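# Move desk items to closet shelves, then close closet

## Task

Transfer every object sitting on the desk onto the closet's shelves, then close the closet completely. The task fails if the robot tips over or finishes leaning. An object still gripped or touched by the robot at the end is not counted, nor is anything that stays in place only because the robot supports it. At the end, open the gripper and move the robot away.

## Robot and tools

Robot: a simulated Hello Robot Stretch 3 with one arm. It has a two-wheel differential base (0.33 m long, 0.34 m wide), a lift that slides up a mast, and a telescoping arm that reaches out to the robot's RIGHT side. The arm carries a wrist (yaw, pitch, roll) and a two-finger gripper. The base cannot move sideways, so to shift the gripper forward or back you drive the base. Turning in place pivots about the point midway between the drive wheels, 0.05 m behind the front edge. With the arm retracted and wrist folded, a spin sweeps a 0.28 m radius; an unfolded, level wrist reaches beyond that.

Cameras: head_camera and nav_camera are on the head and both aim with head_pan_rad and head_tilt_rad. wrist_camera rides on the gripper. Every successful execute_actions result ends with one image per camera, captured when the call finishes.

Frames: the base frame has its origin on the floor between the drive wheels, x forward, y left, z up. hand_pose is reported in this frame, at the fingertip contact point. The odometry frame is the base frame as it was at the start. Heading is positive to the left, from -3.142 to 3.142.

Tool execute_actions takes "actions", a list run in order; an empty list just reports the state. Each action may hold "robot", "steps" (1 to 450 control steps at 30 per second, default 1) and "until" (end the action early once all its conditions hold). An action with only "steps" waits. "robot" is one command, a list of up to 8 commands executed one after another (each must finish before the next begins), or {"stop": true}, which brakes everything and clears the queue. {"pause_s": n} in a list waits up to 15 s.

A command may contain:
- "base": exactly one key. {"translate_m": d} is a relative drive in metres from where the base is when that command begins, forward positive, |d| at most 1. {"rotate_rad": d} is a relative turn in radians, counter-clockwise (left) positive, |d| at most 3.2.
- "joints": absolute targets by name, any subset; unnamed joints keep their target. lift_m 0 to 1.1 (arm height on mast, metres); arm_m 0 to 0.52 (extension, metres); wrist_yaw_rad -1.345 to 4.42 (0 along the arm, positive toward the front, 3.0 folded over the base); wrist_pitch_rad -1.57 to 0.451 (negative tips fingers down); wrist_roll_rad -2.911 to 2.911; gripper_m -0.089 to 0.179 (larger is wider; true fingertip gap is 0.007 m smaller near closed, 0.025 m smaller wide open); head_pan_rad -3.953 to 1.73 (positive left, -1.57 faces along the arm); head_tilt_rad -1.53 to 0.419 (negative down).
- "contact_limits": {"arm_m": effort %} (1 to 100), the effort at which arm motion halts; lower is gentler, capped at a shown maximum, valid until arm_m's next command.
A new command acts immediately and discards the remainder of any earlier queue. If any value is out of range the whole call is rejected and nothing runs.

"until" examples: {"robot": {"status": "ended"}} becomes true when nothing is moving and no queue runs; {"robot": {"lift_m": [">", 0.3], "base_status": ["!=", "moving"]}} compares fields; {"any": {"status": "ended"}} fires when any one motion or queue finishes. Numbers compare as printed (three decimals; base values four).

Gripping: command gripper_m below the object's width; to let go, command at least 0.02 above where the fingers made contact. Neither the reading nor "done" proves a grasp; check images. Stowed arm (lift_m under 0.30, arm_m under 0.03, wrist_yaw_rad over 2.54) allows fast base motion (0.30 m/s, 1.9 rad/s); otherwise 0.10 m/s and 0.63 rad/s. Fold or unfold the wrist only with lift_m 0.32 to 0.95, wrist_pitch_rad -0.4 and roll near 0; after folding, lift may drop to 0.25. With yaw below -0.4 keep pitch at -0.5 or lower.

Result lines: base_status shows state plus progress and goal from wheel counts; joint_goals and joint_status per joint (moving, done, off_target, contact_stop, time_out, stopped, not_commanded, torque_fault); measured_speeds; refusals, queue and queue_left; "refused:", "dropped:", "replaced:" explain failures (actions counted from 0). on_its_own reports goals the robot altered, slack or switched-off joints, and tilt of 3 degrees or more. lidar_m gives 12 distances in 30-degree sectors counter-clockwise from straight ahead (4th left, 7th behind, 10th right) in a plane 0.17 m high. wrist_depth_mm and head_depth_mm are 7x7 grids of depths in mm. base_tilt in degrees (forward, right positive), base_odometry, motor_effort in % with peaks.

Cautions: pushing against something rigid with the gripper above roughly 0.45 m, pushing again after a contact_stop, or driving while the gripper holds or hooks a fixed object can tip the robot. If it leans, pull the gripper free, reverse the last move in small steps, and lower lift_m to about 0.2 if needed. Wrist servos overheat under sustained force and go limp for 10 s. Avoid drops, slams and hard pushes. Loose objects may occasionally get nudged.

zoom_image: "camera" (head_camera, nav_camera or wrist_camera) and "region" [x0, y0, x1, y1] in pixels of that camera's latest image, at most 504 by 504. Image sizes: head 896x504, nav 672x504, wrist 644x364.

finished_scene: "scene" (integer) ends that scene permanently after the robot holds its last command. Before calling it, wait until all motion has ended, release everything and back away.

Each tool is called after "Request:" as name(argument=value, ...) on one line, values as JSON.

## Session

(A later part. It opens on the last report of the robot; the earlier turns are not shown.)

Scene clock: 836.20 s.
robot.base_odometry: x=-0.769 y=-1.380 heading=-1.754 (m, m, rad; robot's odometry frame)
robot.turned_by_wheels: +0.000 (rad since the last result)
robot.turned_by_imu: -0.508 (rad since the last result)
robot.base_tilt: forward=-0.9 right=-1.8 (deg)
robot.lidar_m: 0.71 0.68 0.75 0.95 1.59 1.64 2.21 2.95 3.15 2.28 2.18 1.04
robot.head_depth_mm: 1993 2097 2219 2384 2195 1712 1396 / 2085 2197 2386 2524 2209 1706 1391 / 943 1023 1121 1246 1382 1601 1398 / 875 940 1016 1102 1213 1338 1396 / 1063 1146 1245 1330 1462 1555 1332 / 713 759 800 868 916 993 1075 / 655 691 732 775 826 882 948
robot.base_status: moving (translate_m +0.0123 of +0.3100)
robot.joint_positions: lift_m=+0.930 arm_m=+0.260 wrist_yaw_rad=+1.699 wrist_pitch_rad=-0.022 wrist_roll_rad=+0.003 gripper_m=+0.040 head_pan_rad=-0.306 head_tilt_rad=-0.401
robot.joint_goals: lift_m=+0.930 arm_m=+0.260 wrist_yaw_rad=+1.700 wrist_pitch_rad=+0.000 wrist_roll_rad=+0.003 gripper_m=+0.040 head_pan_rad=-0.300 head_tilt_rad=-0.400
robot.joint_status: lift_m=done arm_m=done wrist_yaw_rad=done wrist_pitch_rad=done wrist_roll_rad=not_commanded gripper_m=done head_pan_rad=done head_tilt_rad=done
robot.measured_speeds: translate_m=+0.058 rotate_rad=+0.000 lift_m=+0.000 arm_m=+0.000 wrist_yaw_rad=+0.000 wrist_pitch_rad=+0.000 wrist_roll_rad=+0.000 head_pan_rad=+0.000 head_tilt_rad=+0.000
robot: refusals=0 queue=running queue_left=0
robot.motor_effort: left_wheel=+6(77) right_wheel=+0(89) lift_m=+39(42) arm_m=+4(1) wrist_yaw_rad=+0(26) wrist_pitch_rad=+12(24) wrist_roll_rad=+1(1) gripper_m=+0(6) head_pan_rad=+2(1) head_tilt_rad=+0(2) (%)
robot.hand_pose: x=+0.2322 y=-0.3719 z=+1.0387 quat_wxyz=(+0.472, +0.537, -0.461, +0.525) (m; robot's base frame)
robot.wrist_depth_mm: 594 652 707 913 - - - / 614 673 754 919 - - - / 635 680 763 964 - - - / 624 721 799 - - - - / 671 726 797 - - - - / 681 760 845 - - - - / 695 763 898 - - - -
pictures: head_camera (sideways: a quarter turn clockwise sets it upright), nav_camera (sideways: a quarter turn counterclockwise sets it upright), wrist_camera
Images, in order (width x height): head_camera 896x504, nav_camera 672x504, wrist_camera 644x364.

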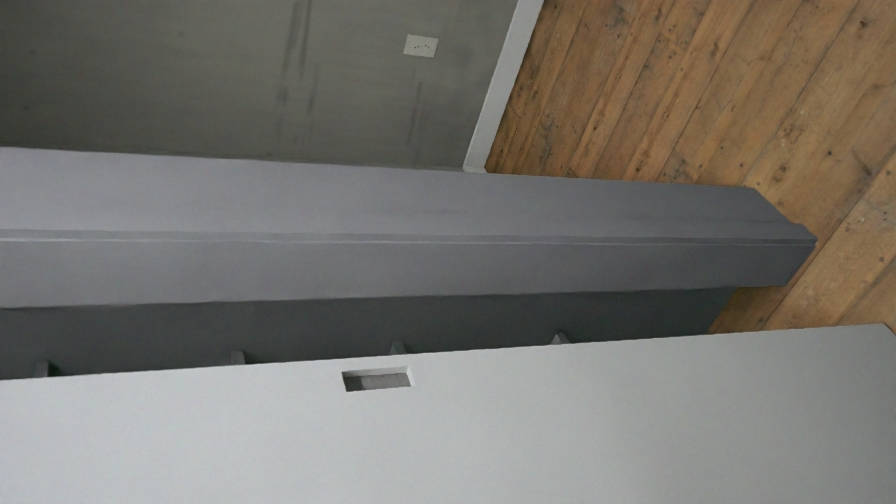

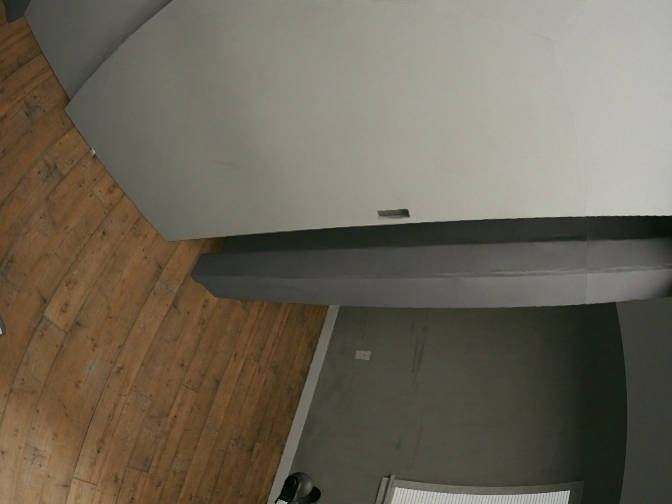

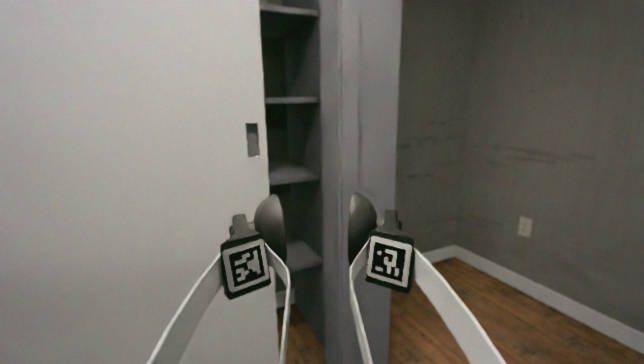

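Request:
execute_actions(actions=[{"robot":{"stop":true},"steps":40},{"robot":[{"joints":{"arm_m":0.0}},{"base":{"rotate_rad":0.5},"joints":{"head_pan_rad":-0.5,"head_tilt_rad":-0.3}}],"steps":300,"until":{"robot":{"status":"ended"}}}])

Scene clock: 844.07 s.
robot.base_odometry: x=-0.804 y=-1.570 heading=-1.254 (m, m, rad; robot's odometry frame)
robot.turned_by_wheels: +0.500 (rad since the last result)
robot.turned_by_imu: +0.503 (rad since the last result)
robot.base_tilt: forward=-0.5 right=-1.7 (deg)
robot.lidar_m: 0.52 0.53 0.76 1.68 1.72 2.30 3.53 3.08 2.19 2.09 0.86 0.54
robot.head_depth_mm: 897 930 965 900 918 961 1009 / 551 590 628 689 1114 1195 1278 / 518 550 586 625 673 729 793 / 488 515 547 584 626 672 712 / 461 486 515 547 583 621 671 / 439 460 486 514 544 580 620 / 416 437 460 485 513 543 579
robot.base_status: done (rotate_rad +0.4999 of +0.5000)
robot.joint_positions: lift_m=+0.930 arm_m=+0.000 wrist_yaw_rad=+1.699 wrist_pitch_rad=-0.022 wrist_roll_rad=+0.003 gripper_m=+0.040 head_pan_rad=-0.493 head_tilt_rad=-0.310
robot.joint_goals: lift_m=+0.930 arm_m=+0.000 wrist_yaw_rad=+1.700 wrist_pitch_rad=+0.000 wrist_roll_rad=+0.003 gripper_m=+0.040 head_pan_rad=-0.500 head_tilt_rad=-0.300
robot.joint_status: lift_m=done arm_m=done wrist_yaw_rad=done wrist_pitch_rad=done wrist_roll_rad=not_commanded gripper_m=done head_pan_rad=done head_tilt_rad=done
robot.measured_speeds: translate_m=+0.000 rotate_rad=+0.000 lift_m=+0.000 arm_m=+0.000 wrist_yaw_rad=+0.000 wrist_pitch_rad=+0.000 wrist_roll_rad=+0.000 head_pan_rad=+0.000 head_tilt_rad=+0.000
robot: refusals=0 queue=done queue_left=0
robot.motor_effort: left_wheel=-3(7) right_wheel=+2(5) lift_m=+39(39) arm_m=-2(4) wrist_yaw_rad=+0(0) wrist_pitch_rad=+13(13) wrist_roll_rad=+1(1) gripper_m=+0(0) head_pan_rad=-2(14) head_tilt_rad=+3(11) (%)
robot.hand_pose: x=+0.2322 y=-0.1127 z=+1.0387 quat_wxyz=(+0.472, +0.537, -0.461, +0.525) (m; robot's base frame)
robot.wrist_depth_mm: 451 421 410 400 402 390 387 / 491 438 429 418 411 408 398 / 511 446 441 435 428 419 428 / 533 472 455 452 447 439 445 / 549 492 481 474 465 453 681 / 579 511 510 491 491 476 721 / 595 548 527 501 496 490 753
pictures: head_camera (sideways: a quarter turn clockwise sets it upright), nav_camera (sideways: a quarter turn counterclockwise sets it upright), wrist_camera
Images, in order (width x height): head_camera 896x504, nav_camera 672x504, wrist_camera 644x364.

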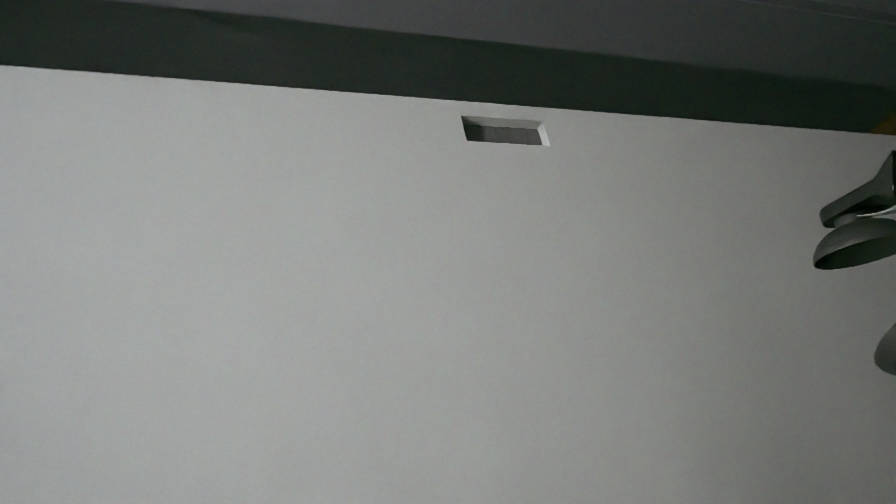

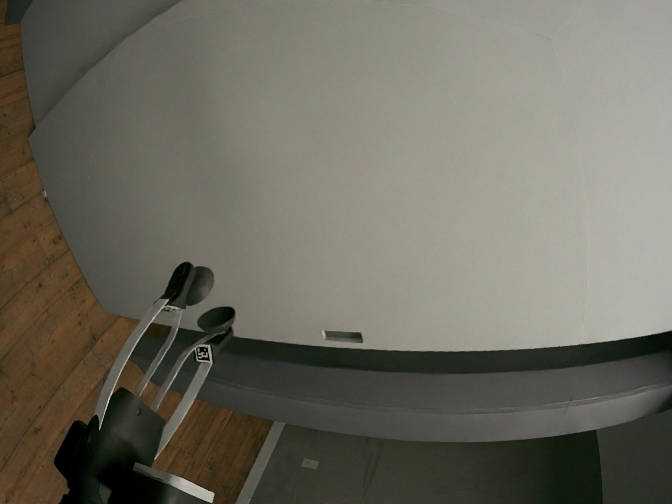

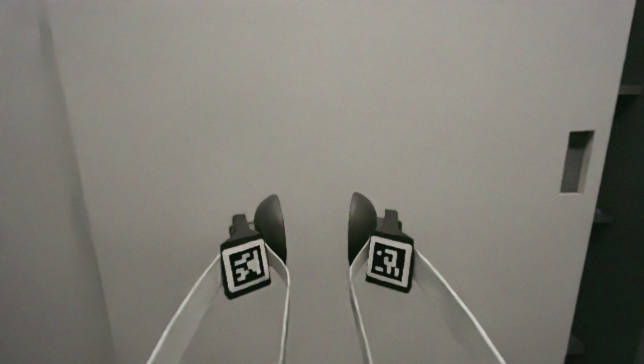

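Request:
execute_actions(actions=[{"robot":{"base":{"translate_m":0.2},"joints":{"arm_m":0.3}},"steps":300,"until":{"robot":{"status":"ended"}}}])

Scene clock: 849.17 s.
robot.base_odometry: x=-0.742 y=-1.760 heading=-1.254 (m, m, rad; robot's odometry frame)
robot.turned_by_wheels: +0.000 (rad since the last result)
robot.turned_by_imu: +0.002 (rad since the last result)
robot.base_tilt: forward=-0.6 right=-1.7 (deg)
robot.lidar_m: 0.31 0.32 0.49 1.00 1.74 2.31 3.31 3.07 2.18 2.08 0.47 0.33
robot.head_depth_mm: 338 362 389 421 459 502 558 / 316 337 360 387 419 457 501 / 297 315 336 359 386 417 455 / 284 297 314 335 358 385 416 / - 284 295 314 334 357 384 / - - 284 294 313 333 356 / - - - 283 294 312 331
robot.base_status: done (translate_m +0.2000 of +0.2000)
robot.joint_positions: lift_m=+0.930 arm_m=+0.300 wrist_yaw_rad=+1.699 wrist_pitch_rad=-0.022 wrist_roll_rad=+0.003 gripper_m=+0.040 head_pan_rad=-0.493 head_tilt_rad=-0.309
robot.joint_goals: lift_m=+0.930 arm_m=+0.300 wrist_yaw_rad=+1.700 wrist_pitch_rad=+0.000 wrist_roll_rad=+0.003 gripper_m=+0.040 head_pan_rad=-0.500 head_tilt_rad=-0.300
robot.joint_status: lift_m=done arm_m=done wrist_yaw_rad=done wrist_pitch_rad=done wrist_roll_rad=not_commanded gripper_m=done head_pan_rad=done head_tilt_rad=done
robot.measured_speeds: translate_m=+0.000 rotate_rad=+0.000 lift_m=+0.000 arm_m=+0.000 wrist_yaw_rad=+0.000 wrist_pitch_rad=+0.000 wrist_roll_rad=+0.000 head_pan_rad=+0.000 head_tilt_rad=+0.000
robot: refusals=0 queue=done queue_left=0
robot.motor_effort: left_wheel=-3(4) right_wheel=+2(7) lift_m=+39(39) arm_m=+4(6) wrist_yaw_rad=+0(0) wrist_pitch_rad=+13(13) wrist_roll_rad=+1(1) gripper_m=+0(1) head_pan_rad=-1(2) head_tilt_rad=+3(4) (%)
robot.hand_pose: x=+0.2322 y=-0.4119 z=+1.0387 quat_wxyz=(+0.472, +0.537, -0.461, +0.525) (m; robot's base frame)
robot.wrist_depth_mm: 245 242 237 233 233 662 432 / 253 252 245 242 535 619 319 / 263 262 255 250 929 660 319 / 275 272 268 265 864 685 317 / 290 284 280 273 660 594 314 / 302 295 292 283 - 679 317 / 313 313 303 298 826 630 317
pictures: head_camera (sideways: a quarter turn clockwise sets it upright), nav_camera (sideways: a quarter turn counterclockwise sets it upright), wrist_camera
Images, in order (width x height): head_camera 896x504, nav_camera 672x504, wrist_camera 644x364.

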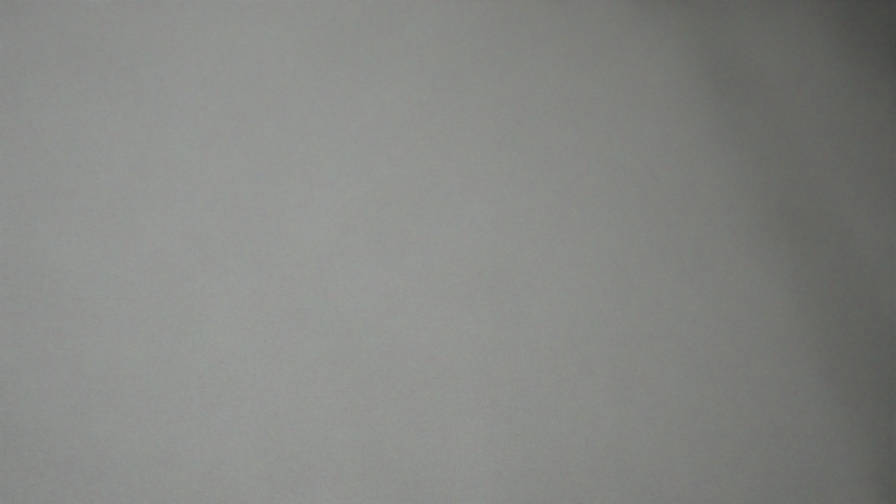

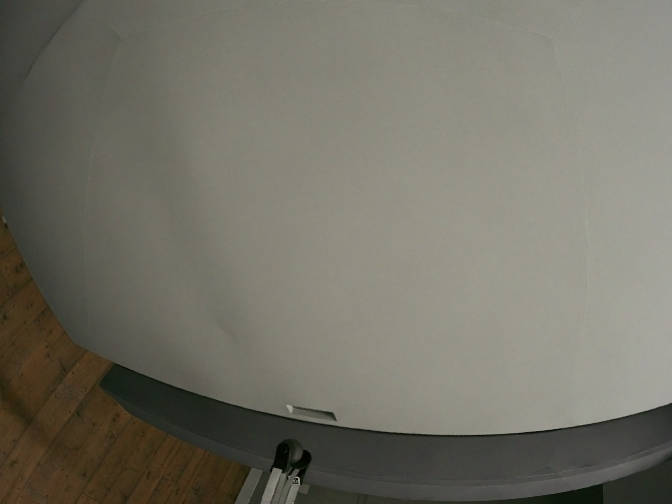

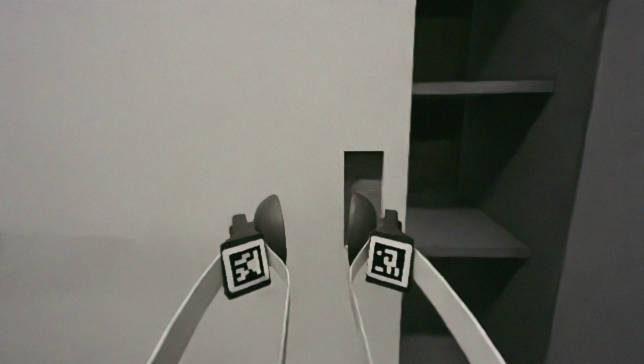

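Request:
execute_actions(actions=[{"robot":[{"base":{"translate_m":0.085}},{"joints":{"arm_m":0.36},"contact_limits":{"arm_m":35}}],"steps":300,"until":{"robot":{"status":"ended"}}}])

Scene clock: 855.30 s.
robot.base_odometry: x=-0.716 y=-1.841 heading=-1.254 (m, m, rad; robot's odometry frame)
robot.turned_by_wheels: +0.000 (rad since the last result)
robot.turned_by_imu: +0.001 (rad since the last result)
robot.base_tilt: forward=-0.5 right=-1.7 (deg)
robot.lidar_m: 0.23 0.24 0.32 0.82 1.75 2.32 3.40 3.05 2.18 2.07 0.34 0.24
robot.head_depth_mm: - - - 293 317 349 387 / - - - - 292 316 347 / - - - - - 292 315 / - - - - - - 291 / - - - - - - - / - - - - - - - / - - - - - - -
robot.base_status: done (translate_m +0.0850 of +0.0850)
robot.joint_positions: lift_m=+0.930 arm_m=+0.360 wrist_yaw_rad=+1.710 wrist_pitch_rad=-0.022 wrist_roll_rad=+0.003 gripper_m=+0.040 head_pan_rad=-0.493 head_tilt_rad=-0.309
robot.joint_goals: lift_m=+0.930 arm_m=+0.360 wrist_yaw_rad=+1.700 wrist_pitch_rad=+0.000 wrist_roll_rad=+0.003 gripper_m=+0.040 head_pan_rad=-0.500 head_tilt_rad=-0.300
robot.joint_status: lift_m=done arm_m=done wrist_yaw_rad=done wrist_pitch_rad=done wrist_roll_rad=not_commanded gripper_m=done head_pan_rad=done head_tilt_rad=done
robot.measured_speeds: translate_m=+0.000 rotate_rad=+0.000 lift_m=+0.000 arm_m=+0.000 wrist_yaw_rad=+0.000 wrist_pitch_rad=+0.000 wrist_roll_rad=+0.000 head_pan_rad=+0.000 head_tilt_rad=+0.000
robot: refusals=0 queue=done queue_left=0
robot.motor_effort: left_wheel=-7(7) right_wheel=+11(12) lift_m=+39(39) arm_m=+3(10) wrist_yaw_rad=-6(29) wrist_pitch_rad=+13(12) wrist_roll_rad=+1(1) gripper_m=+3(13) head_pan_rad=-1(3) head_tilt_rad=+2(4) (%)
robot.contact_limits: arm_m 35 (drawing in: default 15, maximum 25; extending or still: default 22, maximum 35)
robot.hand_pose: x=+0.2319 y=-0.4692 z=+1.0387 quat_wxyz=(+0.470, +0.539, -0.459, +0.528) (m; robot's base frame)
robot.wrist_depth_mm: 170 167 163 160 787 567 360 / 177 173 170 166 812 482 361 / 184 181 176 173 833 558 244 / 192 188 183 184 887 579 246 / 200 197 192 200 668 558 244 / 211 205 202 201 523 521 247 / 221 215 210 204 840 515 245
pictures: head_camera (sideways: a quarter turn clockwise sets it upright), nav_camera (sideways: a quarter turn counterclockwise sets it upright), wrist_camera
Images, in order (width x height): head_camera 896x504, nav_camera 672x504, wrist_camera 644x364.

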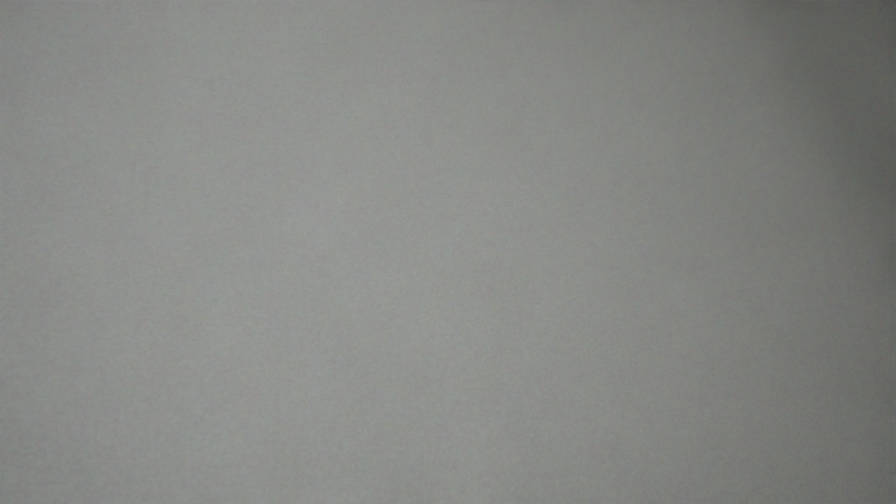

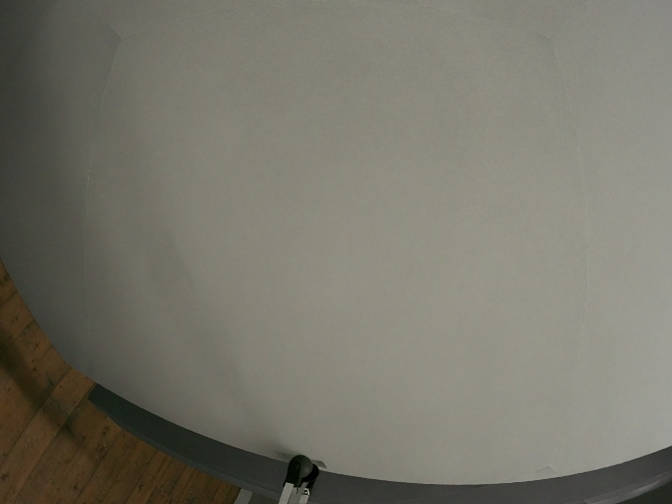

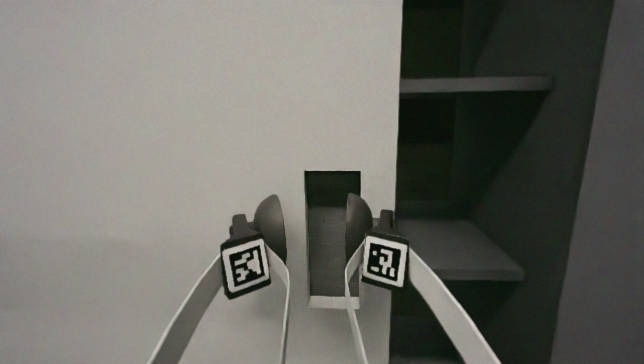

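Engaged.

Request:
execute_actions(actions=[{"robot":{"joints":{"arm_m":0.52},"contact_limits":{"arm_m":28}},"steps":300,"until":{"robot":{"status":"ended"}}}])

Scene clock: 858.57 s.
robot.base_odometry: x=-0.716 y=-1.841 heading=-1.254 (m, m, rad; robot's odometry frame)
robot.turned_by_wheels: +0.000 (rad since the last result)
robot.turned_by_imu: +0.001 (rad since the last result)
robot.base_tilt: forward=-0.6 right=-1.7 (deg)
robot.lidar_m: 0.23 0.24 0.38 0.82 1.74 2.32 3.39 3.04 2.19 2.07 0.34 0.24
robot.head_depth_mm: - - - 292 316 347 385 / - - - - 291 315 346 / - - - - - 291 314 / - - - - - - 290 / - - - - - - - / - - - - - - - / - - - - - - -
robot.base_status: done (translate_m +0.0850 of +0.0850)
robot.joint_positions: lift_m=+0.930 arm_m=+0.517 wrist_yaw_rad=+1.702 wrist_pitch_rad=-0.020 wrist_roll_rad=+0.003 gripper_m=+0.040 head_pan_rad=-0.493 head_tilt_rad=-0.309
robot.joint_goals: lift_m=+0.930 arm_m=+0.520 wrist_yaw_rad=+1.700 wrist_pitch_rad=+0.000 wrist_roll_rad=+0.003 gripper_m=+0.040 head_pan_rad=-0.500 head_tilt_rad=-0.300
robot.joint_status: lift_m=done arm_m=done wrist_yaw_rad=done wrist_pitch_rad=done wrist_roll_rad=not_commanded gripper_m=done head_pan_rad=done head_tilt_rad=done
robot.measured_speeds: translate_m=+0.000 rotate_rad=+0.000 lift_m=+0.000 arm_m=+0.000 wrist_yaw_rad=+0.000 wrist_pitch_rad=+0.000 wrist_roll_rad=+0.000 head_pan_rad=+0.000 head_tilt_rad=+0.000
robot: refusals=0 queue=done queue_left=0
robot.motor_effort: left_wheel=-1(11) right_wheel=+1(17) lift_m=+39(39) arm_m=+4(8) wrist_yaw_rad=-3(36) wrist_pitch_rad=+12(13) wrist_roll_rad=+1(1) gripper_m=+1(16) head_pan_rad=+0(2) head_tilt_rad=+3(3) (%)
robot.contact_limits: arm_m 28 (drawing in: default 15, maximum 25; extending or still: default 22, maximum 35)
robot.hand_pose: x=+0.2321 y=-0.6282 z=+1.0390 quat_wxyz=(+0.471, +0.537, -0.461, +0.526) (m; robot's base frame)
robot.wrist_depth_mm: 172 172 168 165 161 132 140 / 181 177 175 171 166 136 145 / 188 185 181 178 174 141 151 / 196 193 188 188 180 147 157 / 206 201 198 202 162 152 163 / 214 212 206 206 186 159 170 / 225 220 214 210 187 167 177
pictures: head_camera (sideways: a quarter turn clockwise sets it upright), nav_camera (sideways: a quarter turn counterclockwise sets it upright), wrist_camera
Images, in order (width x height): head_camera 896x504, nav_camera 672x504, wrist_camera 644x364.

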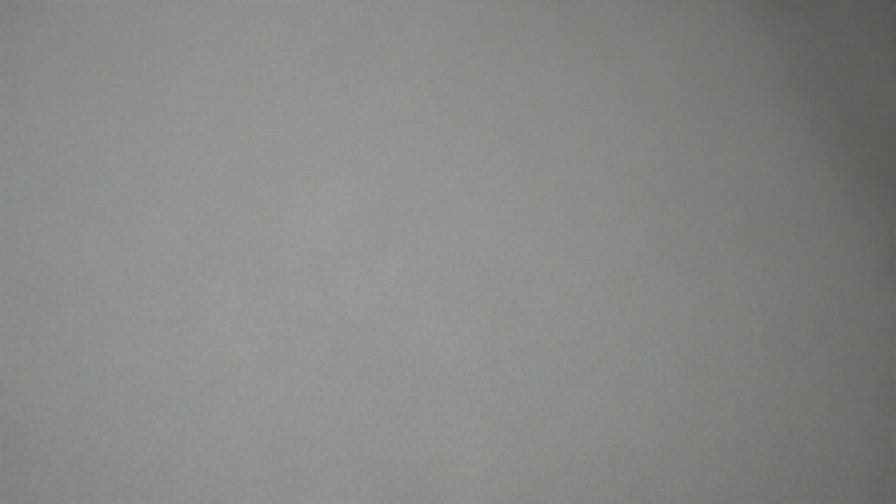

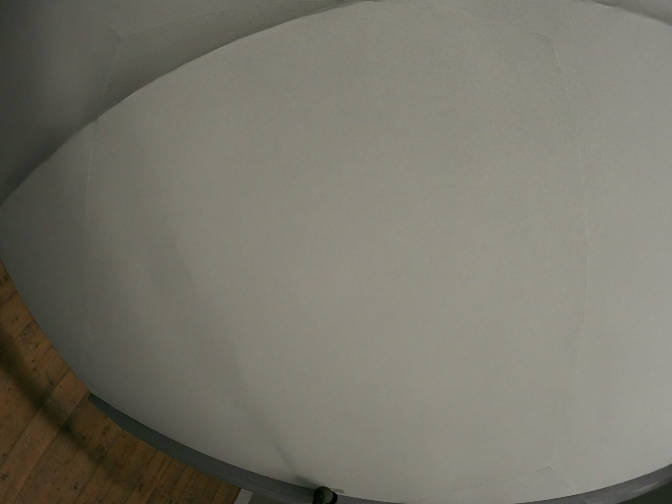

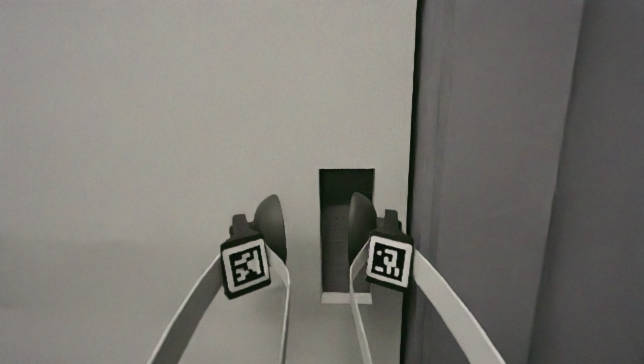

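Request:
execute_actions(actions=[{"robot":{"joints":{"wrist_yaw_rad":1.6}},"steps":60,"until":{"robot":{"status":"ended"}}},{"robot":[{"joints":{"wrist_yaw_rad":1.7}},{"base":{"translate_m":-0.25}},{"joints":{"arm_m":0.35,"head_pan_rad":-0.8,"head_tilt_rad":-0.5}}],"steps":300,"until":{"robot":{"status":"ended"}}}])

Scene clock: 868.97 s.
robot.base_odometry: x=-0.794 y=-1.603 heading=-1.254 (m, m, rad; robot's odometry frame)
robot.turned_by_wheels: +0.000 (rad since the last result)
robot.turned_by_imu: +0.000 (rad since the last result)
robot.base_tilt: forward=-0.5 right=-1.7 (deg)
robot.lidar_m: 0.48 0.54 0.72 1.69 1.73 2.30 3.14 3.05 2.18 2.09 0.71 0.50
robot.head_depth_mm: 1831 1995 2170 2265 1939 1577 1305 / 696 781 899 1022 1771 1525 1306 / 654 718 794 884 1001 1158 1278 / 586 636 696 771 865 981 1130 / 532 573 623 678 752 834 942 / 484 520 560 608 662 729 810 / 446 475 509 546 593 643 706
robot.base_status: done (translate_m -0.2500 of -0.2500)
robot.joint_positions: lift_m=+0.930 arm_m=+0.350 wrist_yaw_rad=+1.699 wrist_pitch_rad=-0.020 wrist_roll_rad=+0.003 gripper_m=+0.040 head_pan_rad=-0.793 head_tilt_rad=-0.493
robot.joint_goals: lift_m=+0.930 arm_m=+0.350 wrist_yaw_rad=+1.700 wrist_pitch_rad=+0.000 wrist_roll_rad=+0.003 gripper_m=+0.040 head_pan_rad=-0.800 head_tilt_rad=-0.500
robot.joint_status: lift_m=done arm_m=done wrist_yaw_rad=done wrist_pitch_rad=done wrist_roll_rad=not_commanded gripper_m=done head_pan_rad=done head_tilt_rad=done
robot.measured_speeds: translate_m=+0.000 rotate_rad=+0.000 lift_m=+0.000 arm_m=+0.000 wrist_yaw_rad=+0.000 wrist_pitch_rad=+0.000 wrist_roll_rad=+0.000 head_pan_rad=+0.000 head_tilt_rad=+0.000
robot: refusals=0 queue=done queue_left=0
robot.motor_effort: left_wheel=-2(6) right_wheel=+1(2) lift_m=+39(39) arm_m=-2(5) wrist_yaw_rad=+0(15) wrist_pitch_rad=+12(12) wrist_roll_rad=+1(1) gripper_m=+0(7) head_pan_rad=-2(14) head_tilt_rad=-3(14) (%)
robot.hand_pose: x=+0.2322 y=-0.4628 z=+1.0390 quat_wxyz=(+0.472, +0.536, -0.462, +0.525) (m; robot's base frame)
robot.wrist_depth_mm: 402 399 387 383 378 371 348 / 421 420 409 401 394 377 359 / 431 435 423 414 413 393 375 / 457 452 436 425 423 413 397 / 473 457 464 446 446 415 407 / 499 481 477 474 458 423 424 / 512 505 510 492 481 447 443
pictures: head_camera (sideways: a quarter turn clockwise sets it upright), nav_camera (sideways: a quarter turn counterclockwise sets it upright), wrist_camera
replaced: robot.wrist_yaw_rad: its motion had ended off_target
Images, in order (width x height): head_camera 896x504, nav_camera 672x504, wrist_camera 644x364.

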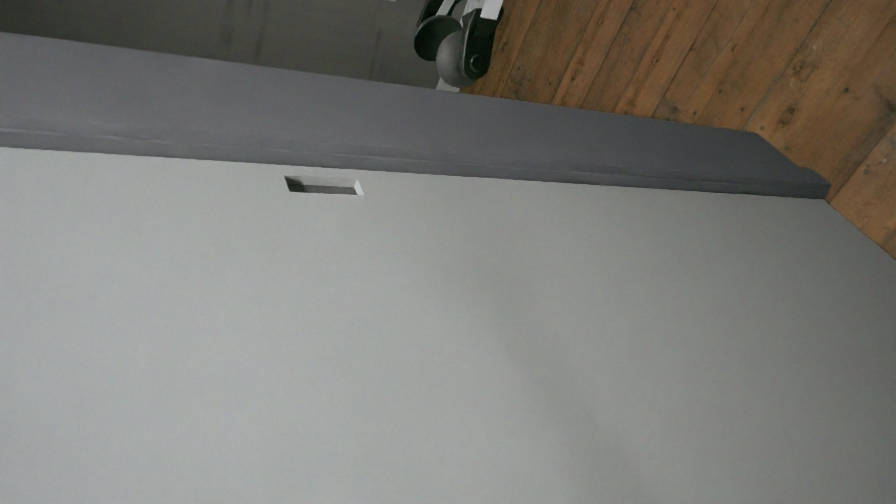

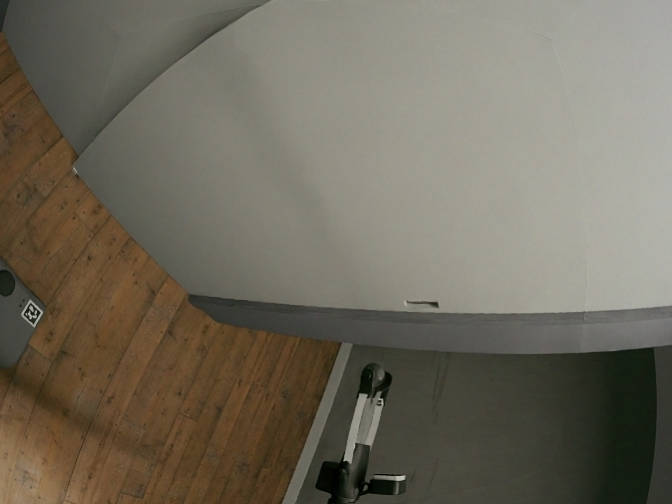

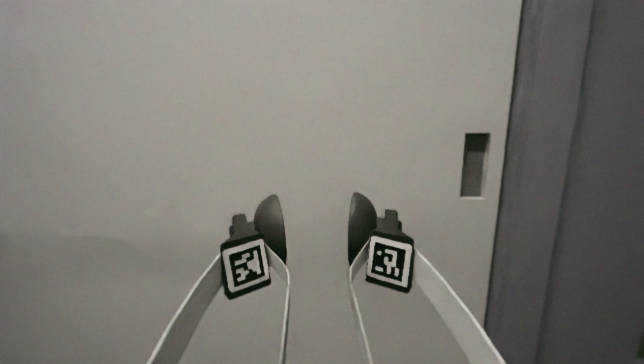

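Request:
finished_scene(scene=2)

The scene is finished: the task was done.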